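# Two robots move a paper-filled crate into yellow bay

## Task

Get the crate completely inside the yellow taped bay, upright, with no part of it resting on or crossing the tape, and with every sheet of paper still inside it. Either robot or both may do the work. Afterwards release the crate and back the robots away, so that nothing but the floor keeps it in place. The task fails if any robot tips over or finishes leaning.

## Robot and tools

Robots: r1 and r2 are identical Hello Robot Stretch 3 units. Each has a two-wheel differential base (0.33 m long, 0.34 m wide) with a passive omni wheel at the back, a mast with a lift, and a single telescoping arm that sticks out to the robot's RIGHT side. The base cannot drive sideways. To carry the gripper forward or back, drive the base. Turning in place pivots about the point between the drive wheels, 0.05 m behind the front edge. With the arm in and the wrist folded, this sweeps a 0.28 m radius. An unfolded, level gripper reaches beyond that circle.

Frames: the base frame has its origin on the floor between the drive wheels, with x forward, y left and z up. hand_pose is reported in this frame, at the point where closed fingertips meet. The odometry frame is the base frame as it was at the start of the scene. Each robot reports only in its own frames. The only way to judge how the two robots sit relative to each other is through images, lidar_m, wrist_depth_mm and head_depth_mm.

execute_actions: the argument "actions" is a list holding one action, or an empty list, which only fetches state and images. The action is an object keyed by robot name, "r1" and/or "r2". Each robot entry can hold:
- "base": exactly one command, which is an offset from where the base last reported itself. translate_m is a distance in metres, from -1 to 1, positive forward. rotate_rad is an angle in radians, from -3.2 to 3.2, positive counter-clockwise (left) seen from above.
- "joints": absolute targets, by name. lift_m is the arm height, 0 to 1.1 m. arm_m is the extension, 0 to 0.52 m. wrist_yaw_rad runs from -1.345 to 4.42: 0 points along the arm, positive swings toward the front, and 3.0 folds the wrist over the base. wrist_pitch_rad runs from -1.57 to 0.451: 0 is level and negative tips the fingers down. wrist_roll_rad runs from -2.911 to 2.911, and 0 means the fingers sit side by side. gripper_m runs from -0.089 to 0.179, and larger is more open. The real fingertip gap is about 0.007 m less than this value when nearly shut and about 0.025 m less when fully open. head_pan_rad runs from -3.953 to 1.73: 0 looks forward, positive looks left, and -1.57 looks down the arm. head_tilt_rad runs from -1.53 to 0.419, and negative looks down.
- "contact_limits": only {"arm_m": effort percent, 1 to 100}. The arm motion stops (contact_stop) when its effort reaches that value. Too small a value stops it immediately.
All motions in one action begin together. Any action lasts at most 15 s. A joint, base or robot you omit may keep driving toward an earlier target. An unknown key or an out-of-range value rejects the whole call. If a result reports a stop, any later motion calls in the same reply are skipped. "cameras" lists which images to return: omitted, null or ["all"] returns every camera, and [] returns none. The names are r1_head_camera, r1_nav_camera, r1_wrist_camera, r2_head_camera, r2_nav_camera and r2_wrist_camera. The "pictures" line gives the order of the images.

wait {seconds 0 to 10}: commands nothing new and returns state and images. zoom_image {camera, region [x0,y0,x1,y1] pixels, at most 504x504}: enlarges part of that camera's latest full image. finished_scene {scene}: ends the scene permanently and reports success. Call it only once the crate is settled and the robots have let go and moved away.

Result lines:
- base_status and joint_status: how each commanded motion ended. "done" for the base means the wheels turned the commanded amount, slip included. "off_target" means something blocked it and it may still be pushing. After contact_stop, time_out or torque_fault, the old target is dropped. A lift or arm that hits something goes slack until it is next commanded.
- on_its_own: covers uncommanded parts. "held at" is the held target, not the actual position.
- motor_effort: percent of maximum, positive toward larger joint values, with the peak in brackets. Readings are noisy and biased. Positive wheel effort pushes forward.
- base_odometry: counts wheel turns only, with heading from -3.142 to 3.142. turned_by_wheels and turned_by_imu give the turn since the last result.
- base_tilt: forward and right lean in degrees, with a fixed bias of up to about 4 degrees.
- lidar_m: 12 sectors of 30 degrees each, counter-clockwise from straight ahead (4th is left, 7th behind, 10th right), measured in a plane 0.17 m above the floor. Range is 0.15 to 12 m, and "-" means nothing seen. It sees the other robot but not clear objects, and the robot's own body can hide some sectors.
- wrist_depth_mm and head_depth_mm: 7x7 grids of median depths, 45 to 1000 mm and 280 to 4000 mm. The head grid follows the sideways image.

Speed: the base is fast (0.30 m/s, 1.9 rad/s) only when the arm is stowed: lift below 0.30, arm below 0.03 and wrist_yaw above 2.54. Otherwise it is capped at 0.10 m/s and 0.63 rad/s.

Gripper: to grasp, command a value below the object's width. To release, command at least 0.02 above the value where the fingers made contact. Neither the reading nor "done" confirms that something is held.

Safety:
- Fold or unfold the wrist only with lift between 0.32 and 0.95, wrist_pitch -0.4 and roll near 0. Once folded, the lift may go down to 0.25.
- With yaw below -0.4, keep pitch at -0.5 or lower.
- Arm pushes with the gripper higher than about 0.45 m can tip the robot, especially on a repeated push.
- Driving while the gripper is engaged with something fixed can also tip it.
- If base_tilt shows a lean, free the gripper, reverse the last move in small steps, and lower the lift to about 0.2 if needed.
- Robots must never press into each other. Once bases touch, even a few mm more is a hard press and ends the run. Keep a gap.
- Identical commands give slightly different travel, up to 2.5 cm per metre. A shared load can twist and topple a robot.
- The wrist, head and base have no contact stop. Sustained strain can switch a wrist servo off for 10 s.
- Avoid dropping, slamming or spilling the crate. Small random pushes may disturb loose objects.

Each tool is called after "Request:" by a JSON object that holds its "api" and its "payload", one argument or row to a line.

## Session

Request:
{"api": "execute_actions", "payload": {
  "actions": []
}}

Scene clock: 0.00 s.
r1.base_odometry: x=+0.000 y=+0.000 heading=+0.000 (m, m, rad; r1's odometry frame)
r1.turned_by_wheels: +0.000 (rad since the last result)
r1.turned_by_imu: +0.000 (rad since the last result)
r1.base_tilt: forward=-1.3 right=+1.0 (deg)
r1.lidar_m: 1.38 2.03 2.91 3.07 3.35 1.37 0.96 0.91 0.94 1.07 1.02 1.04
r1.head_depth_mm: 1212 1225 1242 1265 1272 1293 1315 / 1373 1385 1410 1426 1453 1470 1497 / 1568 1595 1622 1639 1671 1701 1736 / 1773 1895 1899 1948 1973 2045 2017 / 1943 2282 2311 2388 2441 2529 2231 / 1932 2741 2804 2800 2837 2872 2230 / 1935 2688 2681 2682 2626 2700 2228
r1.base_status: not commanded
r1.joint_positions: lift_m=+0.355 arm_m=+0.001 wrist_yaw_rad=+2.821 wrist_pitch_rad=-0.565 wrist_roll_rad=-0.001 gripper_m=+0.037 head_pan_rad=+0.004 head_tilt_rad=-0.021
r1.joint_status: not commanded
r1.motor_effort: left_wheel=+0 right_wheel=+1 lift_m=+33 arm_m=+1 wrist_yaw_rad=+0 wrist_pitch_rad=+6 wrist_roll_rad=+0 gripper_m=+0 head_pan_rad=+0 head_tilt_rad=+2 (%)
r1.hand_pose: x=+0.0428 y=+0.0471 z=+0.3365 quat_wxyz=(+0.303, +0.701, +0.087, +0.639) (m; r1's base frame)
r1.wrist_depth_mm: - - - - - - - / - - - - - - - / - 982 965 929 942 887 887 / 758 786 759 751 748 729 729 / 664 - 632 630 640 610 615 / 556 541 556 541 538 529 522 / 475 498 - 471 458 461 461
r2.base_odometry: x=+0.000 y=+0.000 heading=+0.000 (m, m, rad; r2's odometry frame)
r2.turned_by_wheels: +0.000 (rad since the last result)
r2.turned_by_imu: +0.000 (rad since the last result)
r2.base_tilt: forward=-0.3 right=+0.7 (deg)
r2.lidar_m: 0.95 0.89 0.80 0.80 0.95 1.78 3.07 3.32 2.02 1.73 1.06 0.94
r2.head_depth_mm: 856 859 858 859 864 865 866 / 887 890 890 893 894 896 898 / 920 923 925 925 925 932 933 / 958 963 961 963 965 973 973 / 996 998 1002 1006 1010 1011 1014 / 1045 1041 1042 1050 1055 1052 1058 / 1087 1089 1100 1097 1098 1100 1107
r2.base_status: not commanded
r2.joint_positions: lift_m=+0.453 arm_m=-0.003 wrist_yaw_rad=+2.954 wrist_pitch_rad=-0.443 wrist_roll_rad=+0.000 gripper_m=+0.037 head_pan_rad=-0.019 head_tilt_rad=-0.021
r2.joint_status: not commanded
r2.motor_effort: left_wheel=+0 right_wheel=-1 lift_m=+23 arm_m=+0 wrist_yaw_rad=-1 wrist_pitch_rad=+4 wrist_roll_rad=+0 gripper_m=-1 head_pan_rad=-1 head_tilt_rad=+2 (%)
r2.hand_pose: x=+0.0201 y=+0.0750 z=+0.4596 quat_wxyz=(+0.220, +0.701, +0.090, +0.672) (m; r2's base frame)
r2.wrist_depth_mm: 881 800 781 780 754 722 687 / 970 - 837 832 784 767 737 / - - 919 916 852 846 797 / 928 - 958 952 954 973 885 / 758 - 832 834 838 863 873 / 660 660 - 686 710 730 769 / 564 577 579 601 611 624 634
pictures: r1_head_camera (sideways: a quarter turn clockwise sets it upright), r1_nav_camera (sideways: a quarter turn counterclockwise sets it upright), r1_wrist_camera, r2_head_camera (sideways: a quarter turn clockwise sets it upright), r2_nav_camera (sideways: a quarter turn counterclockwise sets it upright), r2_wrist_camera
Images, in order (width x height): r1_head_camera 896x504, r1_nav_camera 672x504, r1_wrist_camera 644x364, r2_head_camera 896x504, r2_nav_camera 672x504, r2_wrist_camera 644x364.

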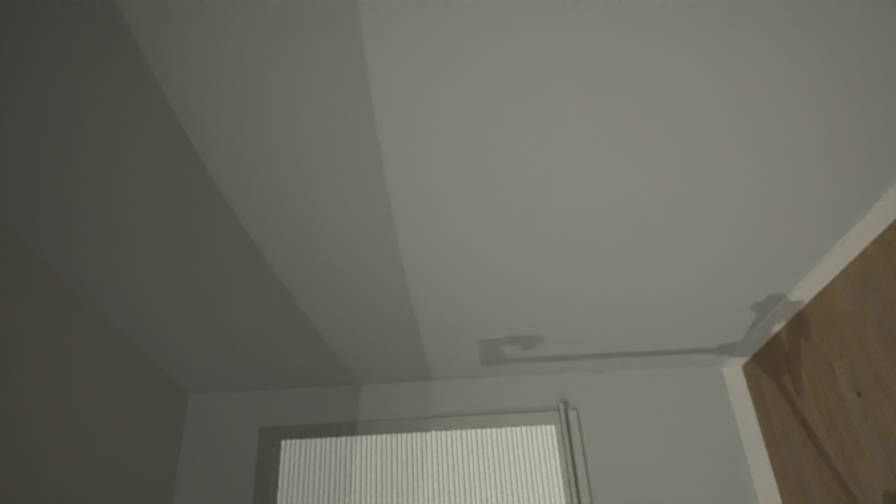

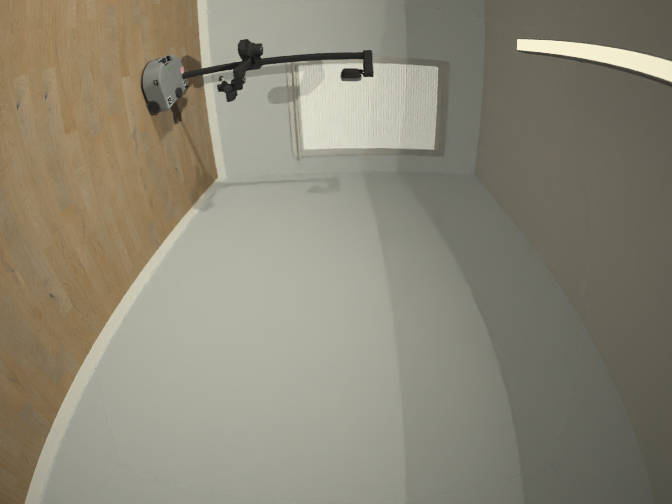

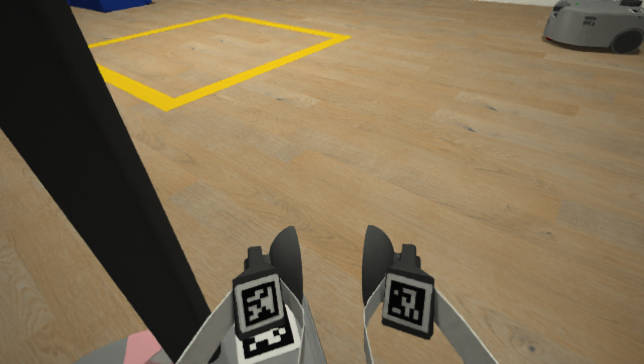

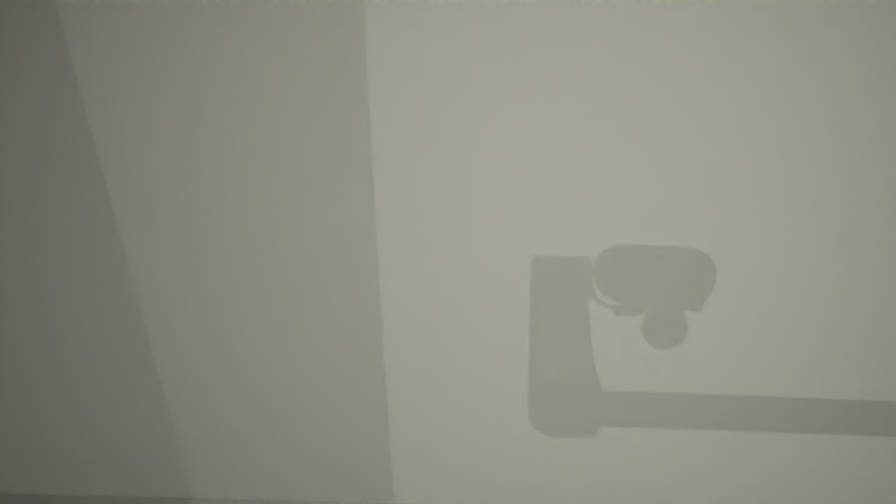

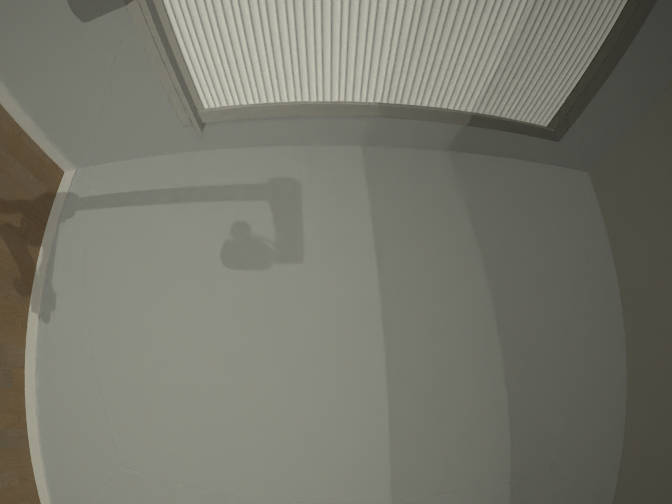

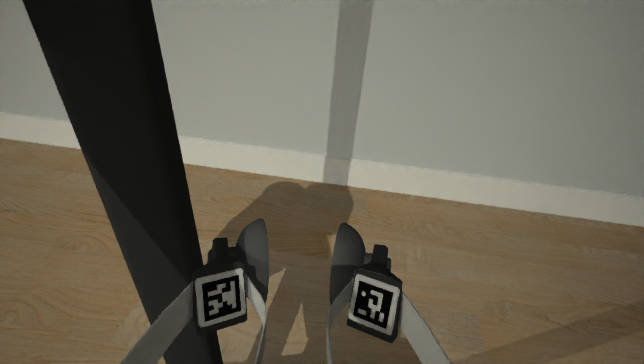

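Request:
{"api": "execute_actions", "payload": {
  "actions": [
    {"r1":{"joints":{"head_pan_rad":1.7,"head_tilt_rad":-0.5,"lift_m":0.27,"wrist_pitch_rad":-0.4,"wrist_yaw_rad":3.0}},"r2":{"joints":{"head_pan_rad":-3.1,"head_tilt_rad":-0.6,"lift_m":0.27}}}
  ],
  "cameras": ["r1_head_camera","r1_nav_camera","r2_head_camera","r2_nav_camera"]
}}

Scene clock: 6.33 s.
r1.base_odometry: x=+0.000 y=+0.000 heading=+0.000 (m, m, rad; r1's odometry frame)
r1.turned_by_wheels: +0.000 (rad since the last result)
r1.turned_by_imu: +0.000 (rad since the last result)
r1.base_tilt: forward=-1.2 right=+0.9 (deg)
r1.lidar_m: 1.38 2.02 2.91 3.09 3.34 1.36 0.96 0.91 0.93 1.08 1.02 1.05
r1.head_depth_mm: 3431 3664 3766 2579 1945 1552 1296 / 3738 - - 2632 1968 1562 1299 / 3642 - - 2679 1998 1576 1317 / 3412 3742 3836 2728 2009 1590 1322 / 3354 3589 3778 2769 2029 1601 1327 / 3203 3514 3745 2843 2106 - - / 3062 3279 3520 - - - -
r1.base_status: not commanded
r1.joint_positions: lift_m=+0.270 arm_m=+0.001 wrist_yaw_rad=+2.998 wrist_pitch_rad=-0.419 wrist_roll_rad=-0.001 gripper_m=+0.037 head_pan_rad=+1.693 head_tilt_rad=-0.494
r1.joint_status: all done
r1.motor_effort: left_wheel=+0(0) right_wheel=+0(0) lift_m=+27(28) arm_m=+0(1) wrist_yaw_rad=+1(2) wrist_pitch_rad=+8(9) wrist_roll_rad=+1(0) gripper_m=+1(1) head_pan_rad=+4(53) head_tilt_rad=-3(37) (%)
r1.hand_pose: x=+0.0108 y=+0.0760 z=+0.2828 quat_wxyz=(+0.196, +0.700, +0.097, +0.680) (m; r1's base frame)
r1.wrist_depth_mm: - - - - - - - / - - - - - - - / - - - - - - - / 824 819 820 788 781 767 746 / 659 636 636 633 622 609 592 / 530 529 - 512 531 513 503 / 452 467 - - 423 430 430
r2.base_odometry: x=+0.000 y=+0.000 heading=+0.000 (m, m, rad; r2's odometry frame)
r2.turned_by_wheels: +0.000 (rad since the last result)
r2.turned_by_imu: -0.001 (rad since the last result)
r2.base_tilt: forward=-0.3 right=+0.7 (deg)
r2.lidar_m: 0.95 0.89 0.79 0.80 0.95 1.78 3.11 3.33 2.02 1.73 1.06 0.94
r2.head_depth_mm: 3299 3536 3240 2334 1842 1507 1282 / 3469 3720 3174 2345 1822 1499 1274 / 3603 3934 3257 2312 1839 1510 1284 / 3823 - 3243 2336 1832 1495 1280 / 3921 - 3221 2341 1817 1507 1274 / - - 3196 2312 1829 1506 1277 / 3938 - 3205 2328 1836 1503 1272
r2.base_status: not commanded
r2.joint_positions: lift_m=+0.271 arm_m=-0.003 wrist_yaw_rad=+2.954 wrist_pitch_rad=-0.443 wrist_roll_rad=+0.000 gripper_m=+0.037 head_pan_rad=-3.093 head_tilt_rad=-0.593
r2.joint_status: all done
r2.motor_effort: left_wheel=+0(0) right_wheel=-1(1) lift_m=+10(21) arm_m=+0(0) wrist_yaw_rad=-1(1) wrist_pitch_rad=+4(4) wrist_roll_rad=+0(0) gripper_m=+0(0) head_pan_rad=-5(47) head_tilt_rad=-2(22) (%)
r2.hand_pose: x=+0.0201 y=+0.0750 z=+0.2777 quat_wxyz=(+0.220, +0.701, +0.090, +0.672) (m; r2's base frame)
r2.wrist_depth_mm: 872 814 786 745 751 721 702 / 914 - 861 831 813 779 755 / 762 - 842 855 846 833 798 / 632 - 658 708 710 728 765 / 526 - 554 567 585 591 610 / 455 - - - 496 497 518 / - - - 407 422 432 440
pictures: r1_head_camera (sideways: a quarter turn clockwise sets it upright), r1_nav_camera (sideways: a quarter turn counterclockwise sets it upright), r2_head_camera (sideways: a quarter turn clockwise sets it upright), r2_nav_camera (sideways: a quarter turn counterclockwise sets it upright)
Images, in order (width x height): r1_head_camera 896x504, r1_nav_camera 672x504, r2_head_camera 896x504, r2_nav_camera 672x504.

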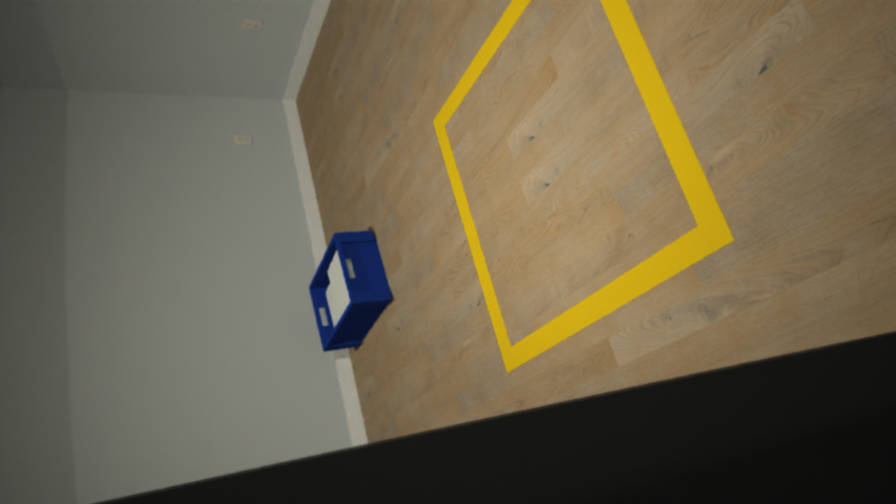

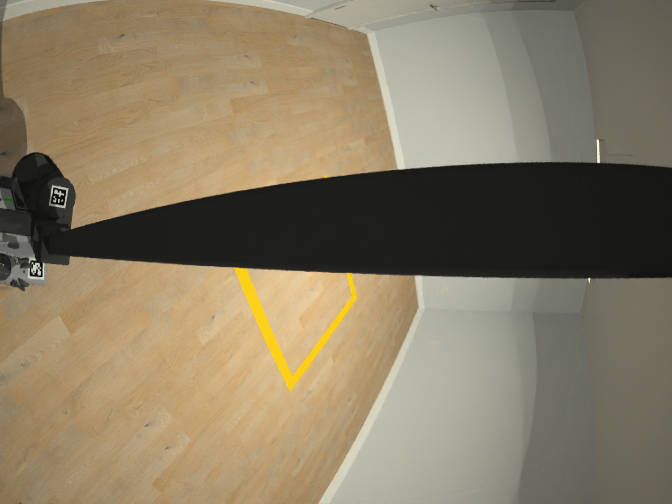

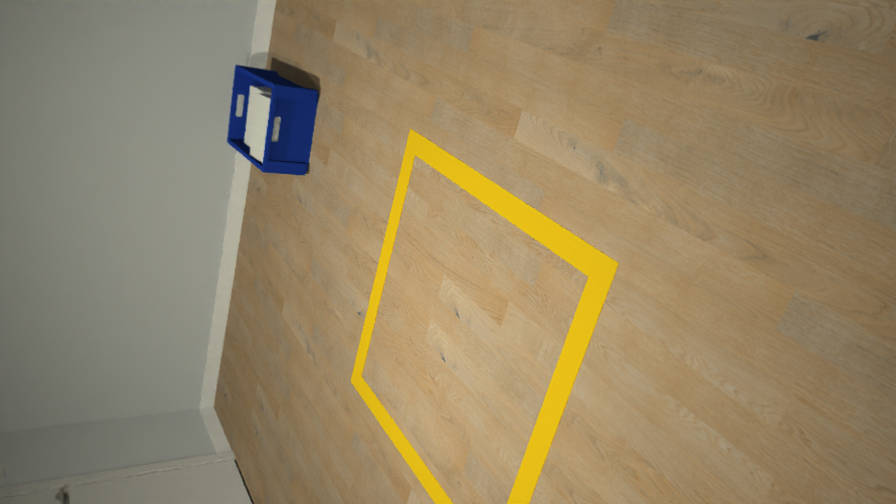

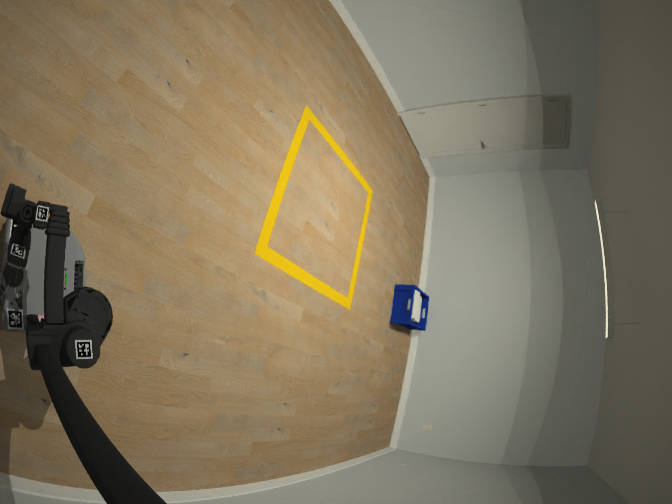

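Request:
{"api": "execute_actions", "payload": {
  "actions": [
    {"r1":{"base":{"rotate_rad":1.63},"joints":{"head_pan_rad":0,"head_tilt_rad":-0.8}}}
  ],
  "cameras": []
}}

Request:
{"api": "execute_actions", "payload": {
  "actions": [
    {"r1":{"base":{"translate_m":1}}}
  ],
  "cameras": []
}}

Request:
{"api": "execute_actions", "payload": {
  "actions": [
    {"r1":{"base":{"translate_m":1}}}
  ],
  "cameras": []
}}

Request:
{"api": "execute_actions", "payload": {
  "actions": [
    {"r1":{"base":{"translate_m":0.3}}}
  ],
  "cameras": []
}}

Request:
{"api": "execute_actions", "payload": {
  "actions": [
    {"r1":{"base":{"rotate_rad":0.58},"joints":{"lift_m":0.55}}}
  ],
  "cameras": []
}}

Request:
{"api": "execute_actions", "payload": {
  "actions": [
    {"r1":{"joints":{"wrist_yaw_rad":1.57,"gripper_m":0.12}}}
  ]
}}

Scene clock: 22.27 s.
r1.base_odometry: x=+0.000 y=+0.000 heading=+1.630 (m, m, rad; r1's odometry frame)
r1.turned_by_wheels: +1.630 (rad since the last result)
r1.turned_by_imu: +1.622 (rad since the last result)
r1.base_tilt: forward=-1.2 right=+1.0 (deg)
r1.lidar_m: 3.08 3.37 1.29 0.94 0.92 0.95 1.06 1.02 1.06 1.45 2.02 2.95
r1.head_depth_mm: 3388 2757 2143 1735 1469 1274 1127 / 3647 2781 2173 1773 1494 1292 1138 / 3830 2856 2191 1797 1501 1289 1142 / 3651 2943 2197 1807 1510 1306 1157 / 3438 2934 2245 1810 1533 1320 1159 / 3290 2985 2292 1814 1546 1320 1166 / 3185 2998 2301 1855 1554 1340 1180
r1.base_status: done
r1.joint_positions: lift_m=+0.270 arm_m=+0.001 wrist_yaw_rad=+2.999 wrist_pitch_rad=-0.419 wrist_roll_rad=-0.001 gripper_m=+0.037 head_pan_rad=+0.007 head_tilt_rad=-0.791
r1.joint_status: all done
r1.motor_effort: left_wheel=-3(12) right_wheel=+3(13) lift_m=+26(27) arm_m=+0(0) wrist_yaw_rad=+1(1) wrist_pitch_rad=+8(8) wrist_roll_rad=+0(1) gripper_m=+0(0) head_pan_rad=-5(55) head_tilt_rad=-4(29) (%)
r1.hand_pose: x=+0.0107 y=+0.0760 z=+0.2828 quat_wxyz=(+0.196, +0.700, +0.098, +0.680) (m; r1's base frame)
r1.wrist_depth_mm: 668 - 890 - - - - / 698 - 958 - - - - / 732 787 - - - - - / 736 822 814 788 758 765 767 / 641 645 619 623 624 617 599 / 528 517 - 501 526 503 491 / 443 470 - - 418 437 431
r2.base_odometry: x=+0.000 y=+0.000 heading=+0.000 (m, m, rad; r2's odometry frame)
r2.turned_by_wheels: +0.000 (rad since the last result)
r2.turned_by_imu: -0.001 (rad since the last result)
r2.base_tilt: forward=-0.3 right=+0.7 (deg)
r2.lidar_m: 0.95 0.89 0.80 0.80 0.95 1.77 3.08 3.33 2.02 1.73 1.06 0.94
r2.head_depth_mm: 3357 3598 3225 2367 1824 1512 1280 / 3441 3743 3227 2353 1835 1511 1280 / 3610 3927 3225 2353 1833 1514 1277 / 3823 - 3213 2338 1830 1507 1284 / 3941 - 3211 2330 1822 1507 1277 / - - 3199 2324 1829 1501 1278 / 3997 - 3207 2328 1816 1505 1274
r2.base_status: not commanded
r2.joint_positions: lift_m=+0.271 arm_m=-0.003 wrist_yaw_rad=+2.954 wrist_pitch_rad=-0.443 wrist_roll_rad=+0.000 gripper_m=+0.037 head_pan_rad=-3.093 head_tilt_rad=-0.593
r2.joint_status: not commanded
r2.motor_effort: left_wheel=+0(0) right_wheel=-1(1) lift_m=+10(10) arm_m=+0(1) wrist_yaw_rad=-1(1) wrist_pitch_rad=+4(4) wrist_roll_rad=+0(0) gripper_m=+1(0) head_pan_rad=-5(4) head_tilt_rad=-2(2) (%)
r2.hand_pose: x=+0.0201 y=+0.0750 z=+0.2777 quat_wxyz=(+0.220, +0.701, +0.090, +0.672) (m; r2's base frame)
r2.wrist_depth_mm: 871 807 781 758 741 699 695 / 907 - 872 833 807 767 754 / 799 - 839 858 844 816 794 / 625 - 656 682 700 746 740 / 523 - 565 572 595 600 610 / 458 - - - 487 497 502 / - - - 408 414 428 437
pictures: none
No camera images: the call's "cameras" was empty. Leave "cameras" out to get every camera's image.

Scene clock: 27.37 s.
r1.base_odometry: x=-0.059 y=+0.998 heading=+1.630 (m, m, rad; r1's odometry frame)
r1.turned_by_wheels: +0.000 (rad since the last result)
r1.turned_by_imu: +0.002 (rad since the last result)
r1.base_tilt: forward=-1.2 right=+1.0 (deg)
r1.lidar_m: 2.11 2.15 1.98 1.45 1.42 1.46 1.95 1.89 1.96 1.79 2.35 2.45
r1.head_depth_mm: 2820 2795 2123 1749 1461 1277 1131 / 3086 2776 2156 1762 1496 1292 1135 / 2986 2837 2174 1787 1497 1290 1142 / 2857 2887 2239 1797 1521 1300 1148 / 2689 2822 2236 1820 1533 1305 1163 / 2568 2635 2213 1849 1543 1327 1161 / 2489 2624 2304 1868 1557 1325 1178
r1.base_status: done
r1.joint_positions: lift_m=+0.270 arm_m=+0.001 wrist_yaw_rad=+2.999 wrist_pitch_rad=-0.418 wrist_roll_rad=-0.001 gripper_m=+0.037 head_pan_rad=+0.007 head_tilt_rad=-0.791
r1.joint_status: not commanded
r1.motor_effort: left_wheel=-2(11) right_wheel=+3(13) lift_m=+27(27) arm_m=+0(0) wrist_yaw_rad=-1(1) wrist_pitch_rad=+8(8) wrist_roll_rad=+1(0) gripper_m=+1(1) head_pan_rad=-5(5) head_tilt_rad=-6(5) (%)
r1.hand_pose: x=+0.0106 y=+0.0761 z=+0.2829 quat_wxyz=(+0.196, +0.700, +0.097, +0.680) (m; r1's base frame)
r1.wrist_depth_mm: - - - - - - - / - - - - - - - / - - - - - - - / 823 820 790 805 789 788 753 / 639 631 626 619 634 622 598 / 530 523 - 513 519 507 498 / 445 479 - - 421 427 428
r2.base_odometry: x=+0.000 y=+0.000 heading=+0.000 (m, m, rad; r2's odometry frame)
r2.turned_by_wheels: +0.000 (rad since the last result)
r2.turned_by_imu: -0.001 (rad since the last result)
r2.base_tilt: forward=-0.2 right=+0.7 (deg)
r2.lidar_m: 0.95 0.89 0.79 0.80 0.95 1.78 3.09 1.79 2.97 1.73 1.06 0.94
r2.head_depth_mm: 3298 3639 3274 2336 1841 1505 1277 / 3495 3687 3189 2362 1838 1507 1285 / 3566 3971 3199 2332 1823 1506 1277 / 3736 - 3243 2316 1837 1505 1278 / 3942 - 3240 2341 1838 1507 1276 / - - 3210 2320 1824 1497 1274 / 3935 - 3188 2332 1815 1501 1270
r2.base_status: not commanded
r2.joint_positions: lift_m=+0.271 arm_m=-0.003 wrist_yaw_rad=+2.954 wrist_pitch_rad=-0.443 wrist_roll_rad=+0.000 gripper_m=+0.037 head_pan_rad=-3.093 head_tilt_rad=-0.593
r2.joint_status: not commanded
r2.motor_effort: left_wheel=+0(0) right_wheel=-1(1) lift_m=+10(10) arm_m=+0(0) wrist_yaw_rad=-1(1) wrist_pitch_rad=+4(4) wrist_roll_rad=+0(0) gripper_m=+0(0) head_pan_rad=-3(5) head_tilt_rad=-3(3) (%)
r2.hand_pose: x=+0.0201 y=+0.0750 z=+0.2777 quat_wxyz=(+0.220, +0.701, +0.090, +0.672) (m; r2's base frame)
r2.wrist_depth_mm: 890 816 795 770 736 720 691 / 886 - 869 818 801 754 756 / 770 - 849 903 838 843 806 / 633 - 673 670 686 740 779 / 517 - 565 571 580 600 619 / 454 - - - 492 501 511 / - - - 409 415 436 449
pictures: none
No camera images: the call's "cameras" was empty. Leave "cameras" out to get every camera's image.

Scene clock: 32.53 s.
r1.base_odometry: x=-0.118 y=+1.997 heading=+1.630 (m, m, rad; r1's odometry frame)
r1.turned_by_wheels: +0.000 (rad since the last result)
r1.turned_by_imu: +0.002 (rad since the last result)
r1.base_tilt: forward=-1.2 right=+0.9 (deg)
r1.lidar_m: 1.25 1.18 2.08 1.96 1.92 1.98 2.73 2.75 2.05 1.93 1.86 1.93
r1.head_depth_mm: 2215 2424 2136 1759 1470 1285 1128 / 2215 2470 2156 1757 1474 1280 1133 / 2092 2358 2171 1783 1502 1287 1147 / 1982 2230 2224 1815 1505 1308 1152 / 1877 2122 2248 1706 1532 1316 1155 / 1798 1987 2045 1613 1535 1332 1164 / 1703 1908 2019 1709 1549 1329 1171
r1.base_status: done
r1.joint_positions: lift_m=+0.270 arm_m=+0.001 wrist_yaw_rad=+2.999 wrist_pitch_rad=-0.418 wrist_roll_rad=-0.001 gripper_m=+0.037 head_pan_rad=+0.007 head_tilt_rad=-0.791
r1.joint_status: not commanded
r1.motor_effort: left_wheel=-3(9) right_wheel=+3(13) lift_m=+27(27) arm_m=+0(0) wrist_yaw_rad=+1(1) wrist_pitch_rad=+8(8) wrist_roll_rad=+0(0) gripper_m=+0(1) head_pan_rad=-6(4) head_tilt_rad=-5(5) (%)
r1.hand_pose: x=+0.0106 y=+0.0761 z=+0.2829 quat_wxyz=(+0.196, +0.700, +0.097, +0.680) (m; r1's base frame)
r1.wrist_depth_mm: - - - - - - - / - - - - - - - / - - - - - - - / 823 826 804 799 766 775 767 / 651 635 624 621 625 608 613 / 524 532 - 513 525 509 505 / 453 474 - - 424 428 423
r2.base_odometry: x=+0.000 y=+0.000 heading=+0.000 (m, m, rad; r2's odometry frame)
r2.turned_by_wheels: +0.000 (rad since the last result)
r2.turned_by_imu: -0.001 (rad since the last result)
r2.base_tilt: forward=-0.3 right=+0.8 (deg)
r2.lidar_m: 0.95 0.89 0.80 0.80 0.95 1.78 2.08 2.18 2.97 1.74 1.06 0.94
r2.head_depth_mm: 3334 3597 3271 2353 1835 1504 1287 / 3464 3657 3184 2348 1838 1520 1276 / 3599 3896 3251 2336 1832 1511 1282 / 3803 - 3215 2333 1827 1499 1277 / - - 2422 2215 1824 1502 1280 / - - 3032 2306 1819 1500 1276 / 3921 - 3204 2313 1829 1499 1276
r2.base_status: not commanded
r2.joint_positions: lift_m=+0.271 arm_m=-0.003 wrist_yaw_rad=+2.954 wrist_pitch_rad=-0.443 wrist_roll_rad=+0.000 gripper_m=+0.037 head_pan_rad=-3.093 head_tilt_rad=-0.593
r2.joint_status: not commanded
r2.motor_effort: left_wheel=+0(0) right_wheel=-1(1) lift_m=+9(10) arm_m=+0(0) wrist_yaw_rad=+0(1) wrist_pitch_rad=+4(4) wrist_roll_rad=+0(0) gripper_m=+1(1) head_pan_rad=-3(5) head_tilt_rad=-2(2) (%)
r2.hand_pose: x=+0.0201 y=+0.0750 z=+0.2777 quat_wxyz=(+0.220, +0.701, +0.090, +0.672) (m; r2's base frame)
r2.wrist_depth_mm: 881 810 810 765 739 709 681 / 914 - 854 840 808 784 766 / 793 - 822 876 857 838 789 / 625 - 659 673 713 737 770 / 524 - 570 583 586 595 619 / 457 - - - 496 497 514 / - - - 406 416 436 443
pictures: none
No camera images: the call's "cameras" was empty. Leave "cameras" out to get every camera's image.

Scene clock: 35.33 s.
r1.base_odometry: x=-0.135 y=+2.296 heading=+1.630 (m, m, rad; r1's odometry frame)
r1.turned_by_wheels: +0.000 (rad since the last result)
r1.turned_by_imu: +0.000 (rad since the last result)
r1.base_tilt: forward=-1.3 right=+1.0 (deg)
r1.lidar_m: 0.97 0.92 1.81 2.10 2.05 2.13 2.93 3.00 2.20 1.78 1.71 1.78
r1.head_depth_mm: 1988 2231 2135 1750 1474 1281 1129 / 1915 2194 2153 1759 1486 1294 1132 / 1824 2060 2183 1784 1495 1295 1137 / 1714 1950 2129 1791 1535 1308 1153 / 1623 1820 2047 1816 1496 1305 1159 / 1562 1743 1959 1612 1425 1327 1165 / 1484 1640 1834 1636 1363 1336 1169
r1.base_status: done
r1.joint_positions: lift_m=+0.270 arm_m=+0.001 wrist_yaw_rad=+2.999 wrist_pitch_rad=-0.418 wrist_roll_rad=-0.001 gripper_m=+0.037 head_pan_rad=+0.007 head_tilt_rad=-0.791
r1.joint_status: not commanded
r1.motor_effort: left_wheel=-3(10) right_wheel=+3(14) lift_m=+27(27) arm_m=+0(1) wrist_yaw_rad=+1(1) wrist_pitch_rad=+8(8) wrist_roll_rad=+0(1) gripper_m=+0(1) head_pan_rad=-4(5) head_tilt_rad=-6(4) (%)
r1.hand_pose: x=+0.0106 y=+0.0761 z=+0.2830 quat_wxyz=(+0.196, +0.700, +0.097, +0.680) (m; r1's base frame)
r1.wrist_depth_mm: - - - - - - - / - - - - - - - / - - - - - - - / 834 806 826 800 807 789 725 / 639 642 641 627 633 614 603 / 533 516 - 519 523 506 499 / 450 469 - - 418 427 426
r2.base_odometry: x=+0.000 y=+0.000 heading=+0.000 (m, m, rad; r2's odometry frame)
r2.turned_by_wheels: +0.000 (rad since the last result)
r2.turned_by_imu: -0.001 (rad since the last result)
r2.base_tilt: forward=-0.3 right=+0.7 (deg)
r2.lidar_m: 0.95 0.89 0.79 0.80 0.95 1.77 2.24 3.32 2.96 1.73 1.06 0.94
r2.head_depth_mm: 3363 3539 3261 2330 1823 1509 1282 / 3465 3694 3172 2321 1826 1507 1280 / 3629 3912 3040 2318 1830 1509 1279 / 3697 - 2518 2307 1819 1514 1279 / 3943 - 3070 2324 1822 1502 1278 / - - 3227 2332 1827 1502 1271 / 3926 - 3221 2330 1832 1498 1270
r2.base_status: not commanded
r2.joint_positions: lift_m=+0.271 arm_m=-0.003 wrist_yaw_rad=+2.954 wrist_pitch_rad=-0.443 wrist_roll_rad=+0.000 gripper_m=+0.037 head_pan_rad=-3.093 head_tilt_rad=-0.593
r2.joint_status: not commanded
r2.motor_effort: left_wheel=+0(1) right_wheel=-1(1) lift_m=+10(10) arm_m=+0(0) wrist_yaw_rad=-1(1) wrist_pitch_rad=+4(4) wrist_roll_rad=+0(0) gripper_m=+0(1) head_pan_rad=-5(4) head_tilt_rad=-2(2) (%)
r2.hand_pose: x=+0.0201 y=+0.0750 z=+0.2777 quat_wxyz=(+0.220, +0.701, +0.090, +0.672) (m; r2's base frame)
r2.wrist_depth_mm: 892 822 812 756 720 725 688 / 935 - 870 806 821 780 749 / 771 - 839 869 848 832 804 / 645 - 668 693 712 731 774 / 517 - 573 564 574 581 626 / 460 - - - 504 497 512 / - - - 405 417 433 445
pictures: none
No camera images: the call's "cameras" was empty. Leave "cameras" out to get every camera's image.

Scene clock: 38.70 s.
r1.base_odometry: x=-0.135 y=+2.296 heading=+2.209 (m, m, rad; r1's odometry frame)
r1.turned_by_wheels: +0.580 (rad since the last result)
r1.turned_by_imu: +0.578 (rad since the last result)
r1.base_tilt: forward=-1.2 right=+1.0 (deg)
r1.lidar_m: 0.92 1.84 2.05 2.04 2.16 3.06 3.00 2.20 1.76 1.72 1.82 0.97
r1.head_depth_mm: 1483 1694 1936 1736 1443 1276 1132 / 1495 1714 1893 1518 1453 1281 1136 / 1511 1716 1855 1481 1455 1298 1140 / 1515 1712 1952 1715 1492 1308 1149 / 1527 1759 2010 1805 1527 1315 1161 / 1523 1750 2050 1848 1540 1322 1167 / 1532 1751 2024 1861 1550 1334 1175
r1.base_status: done
r1.joint_positions: lift_m=+0.550 arm_m=+0.001 wrist_yaw_rad=+2.999 wrist_pitch_rad=-0.418 wrist_roll_rad=-0.001 gripper_m=+0.037 head_pan_rad=+0.007 head_tilt_rad=-0.791
r1.joint_status: all done
r1.motor_effort: left_wheel=-3(12) right_wheel=+3(10) lift_m=+39(41) arm_m=+0(0) wrist_yaw_rad=+0(0) wrist_pitch_rad=+8(8) wrist_roll_rad=+0(0) gripper_m=+0(0) head_pan_rad=-5(5) head_tilt_rad=-5(4) (%)
r1.hand_pose: x=+0.0106 y=+0.0761 z=+0.5625 quat_wxyz=(+0.196, +0.700, +0.097, +0.680) (m; r1's base frame)
r1.wrist_depth_mm: - - - - - - - / - - - - - - - / - - - - - - - / - - - - - - - / - - - - - - - / 882 867 - 855 875 857 821 / 759 761 - 730 706 731 730
r2.base_odometry: x=+0.000 y=+0.000 heading=+0.000 (m, m, rad; r2's odometry frame)
r2.turned_by_wheels: +0.000 (rad since the last result)
r2.turned_by_imu: -0.001 (rad since the last result)
r2.base_tilt: forward=-0.4 right=+0.7 (deg)
r2.lidar_m: 0.94 0.89 0.80 0.80 0.95 1.77 2.25 3.34 2.97 1.73 1.06 0.94
r2.head_depth_mm: 3337 3581 3290 2328 1826 1517 1281 / 3471 3730 3203 2333 1837 1503 1280 / 3594 3797 3217 2340 1834 1507 1284 / 3737 3966 3067 2332 1824 1504 1277 / 3902 - 3234 2323 1828 1507 1274 / - - 3261 2340 1819 1497 1272 / 3864 - 3227 2340 1821 1506 1277
r2.base_status: not commanded
r2.joint_positions: lift_m=+0.271 arm_m=-0.003 wrist_yaw_rad=+2.954 wrist_pitch_rad=-0.443 wrist_roll_rad=+0.000 gripper_m=+0.037 head_pan_rad=-3.093 head_tilt_rad=-0.593
r2.joint_status: not commanded
r2.motor_effort: left_wheel=+0(0) right_wheel=-1(1) lift_m=+10(10) arm_m=+0(0) wrist_yaw_rad=-1(1) wrist_pitch_rad=+4(4) wrist_roll_rad=+0(0) gripper_m=-1(0) head_pan_rad=-4(4) head_tilt_rad=-3(3) (%)
r2.hand_pose: x=+0.0201 y=+0.0750 z=+0.2777 quat_wxyz=(+0.220, +0.701, +0.090, +0.672) (m; r2's base frame)
r2.wrist_depth_mm: 901 815 801 754 746 733 682 / 909 - 863 818 810 769 747 / 799 - 834 835 829 849 815 / 625 - 659 683 721 747 759 / 515 - 566 583 580 597 615 / 453 - - - 492 506 517 / - - - 398 417 436 434
pictures: none
No camera images: the call's "cameras" was empty. Leave "cameras" out to get every camera's image.

Scene clock: 40.43 s.
r1.base_odometry: x=-0.135 y=+2.296 heading=+2.209 (m, m, rad; r1's odometry frame)
r1.turned_by_wheels: +0.000 (rad since the last result)
r1.turned_by_imu: +0.000 (rad since the last result)
r1.base_tilt: forward=-1.2 right=+1.0 (deg)
r1.lidar_m: 0.91 1.85 2.05 2.04 2.16 3.08 2.99 2.20 1.75 1.72 1.81 0.98
r1.head_depth_mm: 1492 1688 1953 1736 1451 1270 1127 / 1490 1689 1882 1525 1452 1289 1132 / 1498 1708 1844 1485 1460 1292 1139 / 1525 1712 1968 1716 1494 1307 1150 / 1510 1728 2016 1833 1526 1313 1162 / 1530 1752 2029 1828 1523 1325 1164 / 1555 1778 2064 1864 1552 1340 1169
r1.base_status: not commanded
r1.joint_positions: lift_m=+0.550 arm_m=+0.001 wrist_yaw_rad=+1.572 wrist_pitch_rad=-0.418 wrist_roll_rad=-0.001 gripper_m=+0.120 head_pan_rad=+0.007 head_tilt_rad=-0.791
r1.joint_status: all done
r1.motor_effort: left_wheel=-3(3) right_wheel=+3(3) lift_m=+39(39) arm_m=-1(0) wrist_yaw_rad=-2(3) wrist_pitch_rad=+8(8) wrist_roll_rad=+0(1) gripper_m=+1(79) head_pan_rad=-4(5) head_tilt_rad=-6(5) (%)
r1.hand_pose: x=+0.2031 y=-0.1459 z=+0.5625 quat_wxyz=(+0.593, +0.593, -0.384, +0.386) (m; r1's base frame)
r1.wrist_depth_mm: - - - - - - - / - - - - - - - / - - - - - - - / - - - - - - - / - - - - - - - / 902 903 886 864 843 854 847 / 762 741 752 728 715 710 730
r2.base_odometry: x=+0.000 y=+0.000 heading=+0.000 (m, m, rad; r2's odometry frame)
r2.turned_by_wheels: +0.000 (rad since the last result)
r2.turned_by_imu: +0.000 (rad since the last result)
r2.base_tilt: forward=-0.3 right=+0.7 (deg)
r2.lidar_m: 0.95 0.89 0.79 0.80 0.95 1.77 2.24 3.33 2.97 1.73 1.06 0.94
r2.head_depth_mm: 3353 3584 3269 2336 1826 1503 1278 / 3456 3747 3159 2341 1814 1497 1283 / 3595 3872 3226 2333 1840 1506 1280 / 3655 3988 3119 2309 1824 1507 1276 / 3959 - 3245 2331 1829 1501 1278 / - - 3205 2324 1822 1490 1281 / 3932 - 3207 2356 1820 1495 1279
r2.base_status: not commanded
r2.joint_positions: lift_m=+0.271 arm_m=-0.003 wrist_yaw_rad=+2.954 wrist_pitch_rad=-0.443 wrist_roll_rad=+0.000 gripper_m=+0.037 head_pan_rad=-3.093 head_tilt_rad=-0.593
r2.joint_status: not commanded
r2.motor_effort: left_wheel=+0(1) right_wheel=-1(1) lift_m=+10(10) arm_m=+0(0) wrist_yaw_rad=+0(1) wrist_pitch_rad=+4(4) wrist_roll_rad=+1(0) gripper_m=-1(0) head_pan_rad=-4(5) head_tilt_rad=-2(3) (%)
r2.hand_pose: x=+0.0201 y=+0.0750 z=+0.2777 quat_wxyz=(+0.220, +0.701, +0.090, +0.672) (m; r2's base frame)
r2.wrist_depth_mm: 876 808 790 755 716 709 679 / 915 - 871 830 800 791 743 / 752 - 849 856 867 816 824 / 625 - 661 698 706 731 776 / 522 - 564 569 579 598 618 / 457 - - - 494 500 513 / - - - 407 414 431 435
pictures: r1_head_camera (sideways: a quarter turn clockwise sets it upright), r1_nav_camera (sideways: a quarter turn counterclockwise sets it upright), r1_wrist_camera, r2_head_camera (sideways: a quarter turn clockwise sets it upright), r2_nav_camera (sideways: a quarter turn counterclockwise sets it upright), r2_wrist_camera
Images, in order (width x height): r1_head_camera 896x504, r1_nav_camera 672x504, r1_wrist_camera 644x364, r2_head_camera 896x504, r2_nav_camera 672x504, r2_wrist_camera 644x364.

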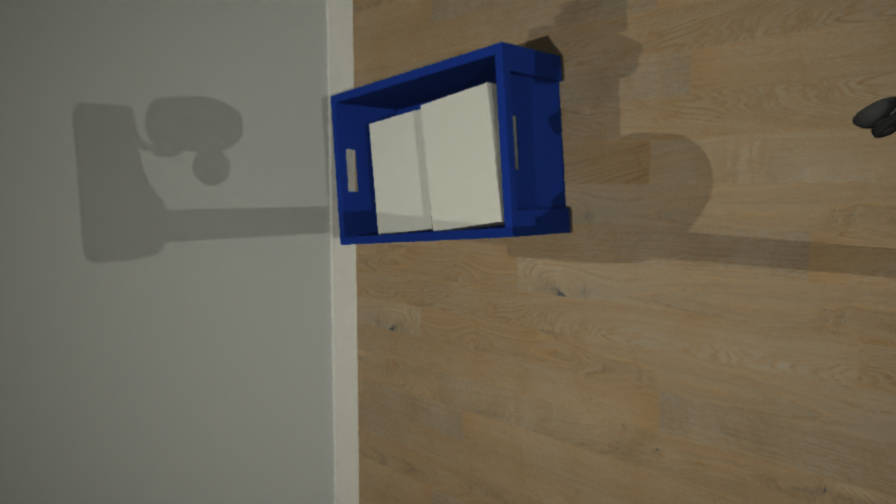

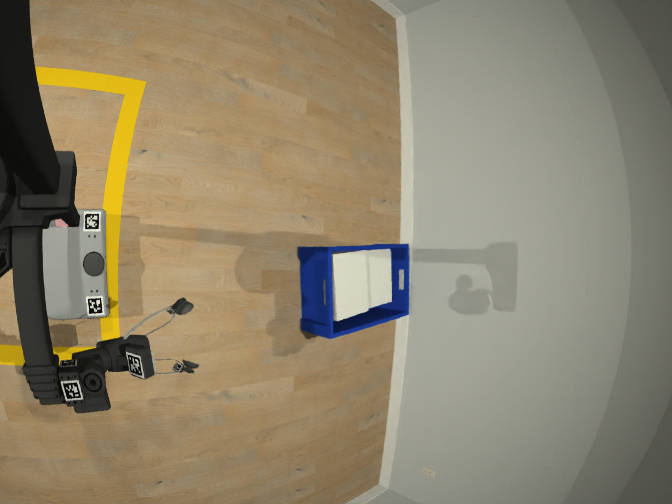

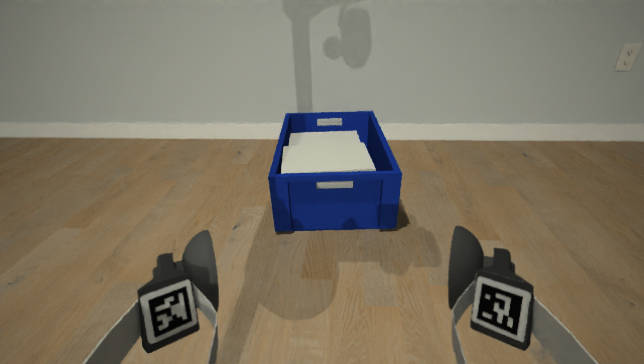

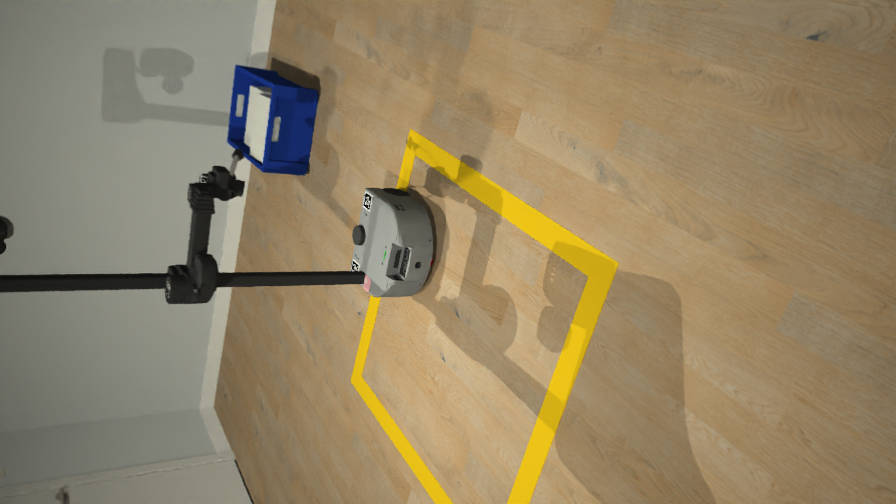

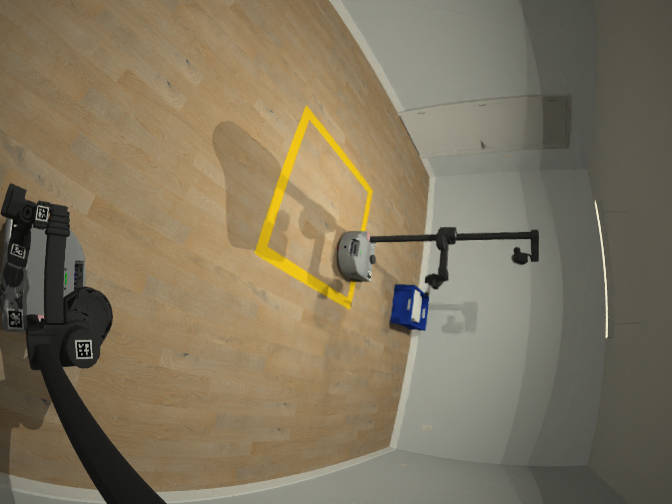

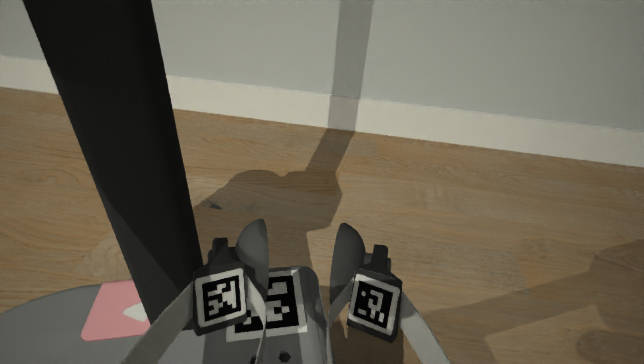

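Request:
{"api": "execute_actions", "payload": {
  "actions": [
    {"r1":{"base":{"translate_m":0.77},"joints":{"wrist_pitch_rad":-0.65,"gripper_m":0.0,"arm_m":0.06,"lift_m":0.42,"head_tilt_rad":-1.3,"head_pan_rad":-0.4}}}
  ],
  "cameras": ["r1_head_camera","r1_wrist_camera"]
}}

Scene clock: 55.67 s.
r1.base_odometry: x=-0.594 y=+2.914 heading=+2.209 (m, m, rad; r1's odometry frame)
r1.turned_by_wheels: +0.000 (rad since the last result)
r1.turned_by_imu: +0.000 (rad since the last result)
r1.base_tilt: forward=-1.2 right=+1.0 (deg)
r1.lidar_m: 0.15 1.03 1.49 1.97 2.11 3.05 2.97 2.36 1.80 1.76 0.28 0.17
r1.head_depth_mm: 1367 1453 1364 1292 1232 1170 1096 / 1298 1451 1376 1120 1223 - 1103 / 1228 1442 1251 1090 1223 - - / 1174 1361 1222 1102 1214 - - / 1118 1377 1217 1185 1246 1192 - / 1070 1325 1378 1324 1256 1192 1138 / 1022 1262 1410 1340 1271 1205 1153
r1.base_status: done
r1.joint_positions: lift_m=+0.420 arm_m=+0.060 wrist_yaw_rad=+1.571 wrist_pitch_rad=-0.661 wrist_roll_rad=-0.001 gripper_m=+0.000 head_pan_rad=-0.393 head_tilt_rad=-1.285
r1.joint_status: all done
r1.motor_effort: left_wheel=-3(4) right_wheel=+3(10) lift_m=+27(35) arm_m=+3(2) wrist_yaw_rad=-2(3) wrist_pitch_rad=+5(9) wrist_roll_rad=+0(0) gripper_m=-3(78) head_pan_rad=-6(40) head_tilt_rad=-9(40) (%)
r1.hand_pose: x=+0.1661 y=-0.2048 z=+0.3826 quat_wxyz=(+0.636, +0.635, -0.310, +0.311) (m; r1's base frame)
r1.wrist_depth_mm: 872 822 837 834 785 807 782 / - 945 899 874 878 907 838 / 940 942 615 634 763 874 857 / 763 747 526 454 585 729 733 / 661 405 390 398 399 628 626 / 581 345 341 - 397 535 558 / 508 316 314 323 363 326 489
r2.base_odometry: x=+0.000 y=+0.000 heading=+0.000 (m, m, rad; r2's odometry frame)
r2.turned_by_wheels: +0.000 (rad since the last result)
r2.turned_by_imu: -0.003 (rad since the last result)
r2.base_tilt: forward=-0.3 right=+0.7 (deg)
r2.lidar_m: 0.95 0.89 0.80 0.80 0.95 1.78 2.98 3.33 2.97 1.74 1.06 0.94
r2.head_depth_mm: 3313 3582 3244 2343 1838 1507 1283 / 3481 3740 3204 2328 1823 1509 1276 / 3545 3793 2989 2345 1837 1506 1278 / 3810 - 3225 2335 1836 1491 1277 / 3944 - 3222 2327 1839 1503 1279 / - - 3223 2338 1807 1495 1277 / 3904 - 3228 2313 1811 1494 1282
r2.base_status: not commanded
r2.joint_positions: lift_m=+0.271 arm_m=-0.003 wrist_yaw_rad=+2.954 wrist_pitch_rad=-0.443 wrist_roll_rad=+0.000 gripper_m=+0.037 head_pan_rad=-3.093 head_tilt_rad=-0.593
r2.joint_status: not commanded
r2.motor_effort: left_wheel=+0(0) right_wheel=-1(1) lift_m=+9(10) arm_m=+0(0) wrist_yaw_rad=+0(1) wrist_pitch_rad=+4(4) wrist_roll_rad=+0(0) gripper_m=+0(0) head_pan_rad=-5(4) head_tilt_rad=-2(2) (%)
r2.hand_pose: x=+0.0201 y=+0.0750 z=+0.2777 quat_wxyz=(+0.220, +0.701, +0.090, +0.672) (m; r2's base frame)
r2.wrist_depth_mm: 885 799 805 780 745 720 698 / 898 - 856 806 786 793 761 / 763 - 791 900 827 805 785 / 625 - 673 685 716 751 741 / 528 - 558 583 581 598 612 / 466 - - - 481 503 519 / - - - 408 418 438 442
pictures: r1_head_camera (sideways: a quarter turn clockwise sets it upright), r1_wrist_camera
Images, in order (width x height): r1_head_camera 896x504, r1_wrist_camera 644x364.

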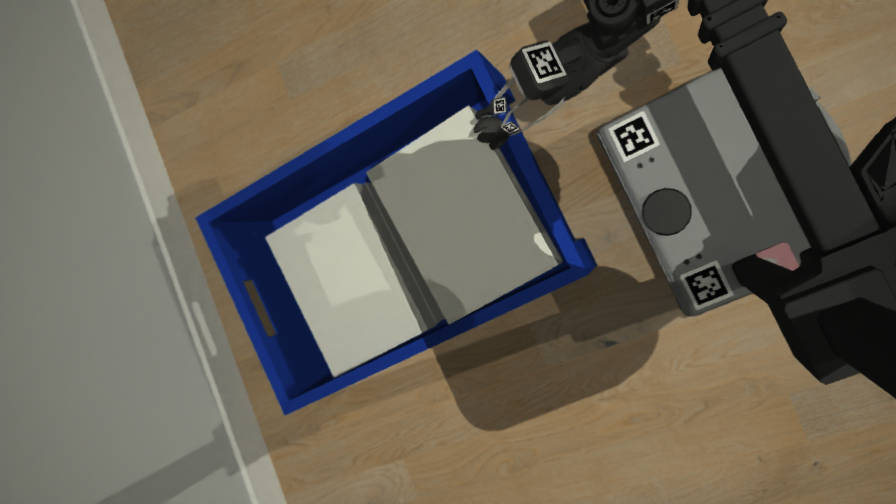

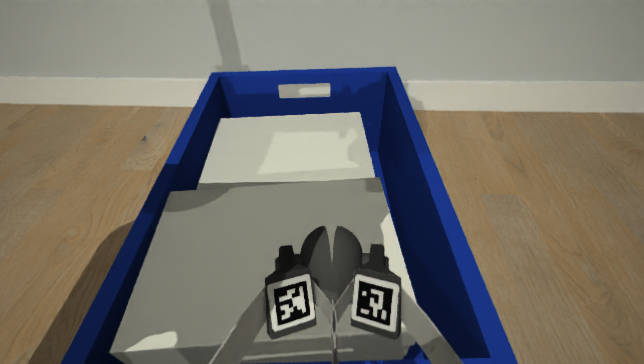

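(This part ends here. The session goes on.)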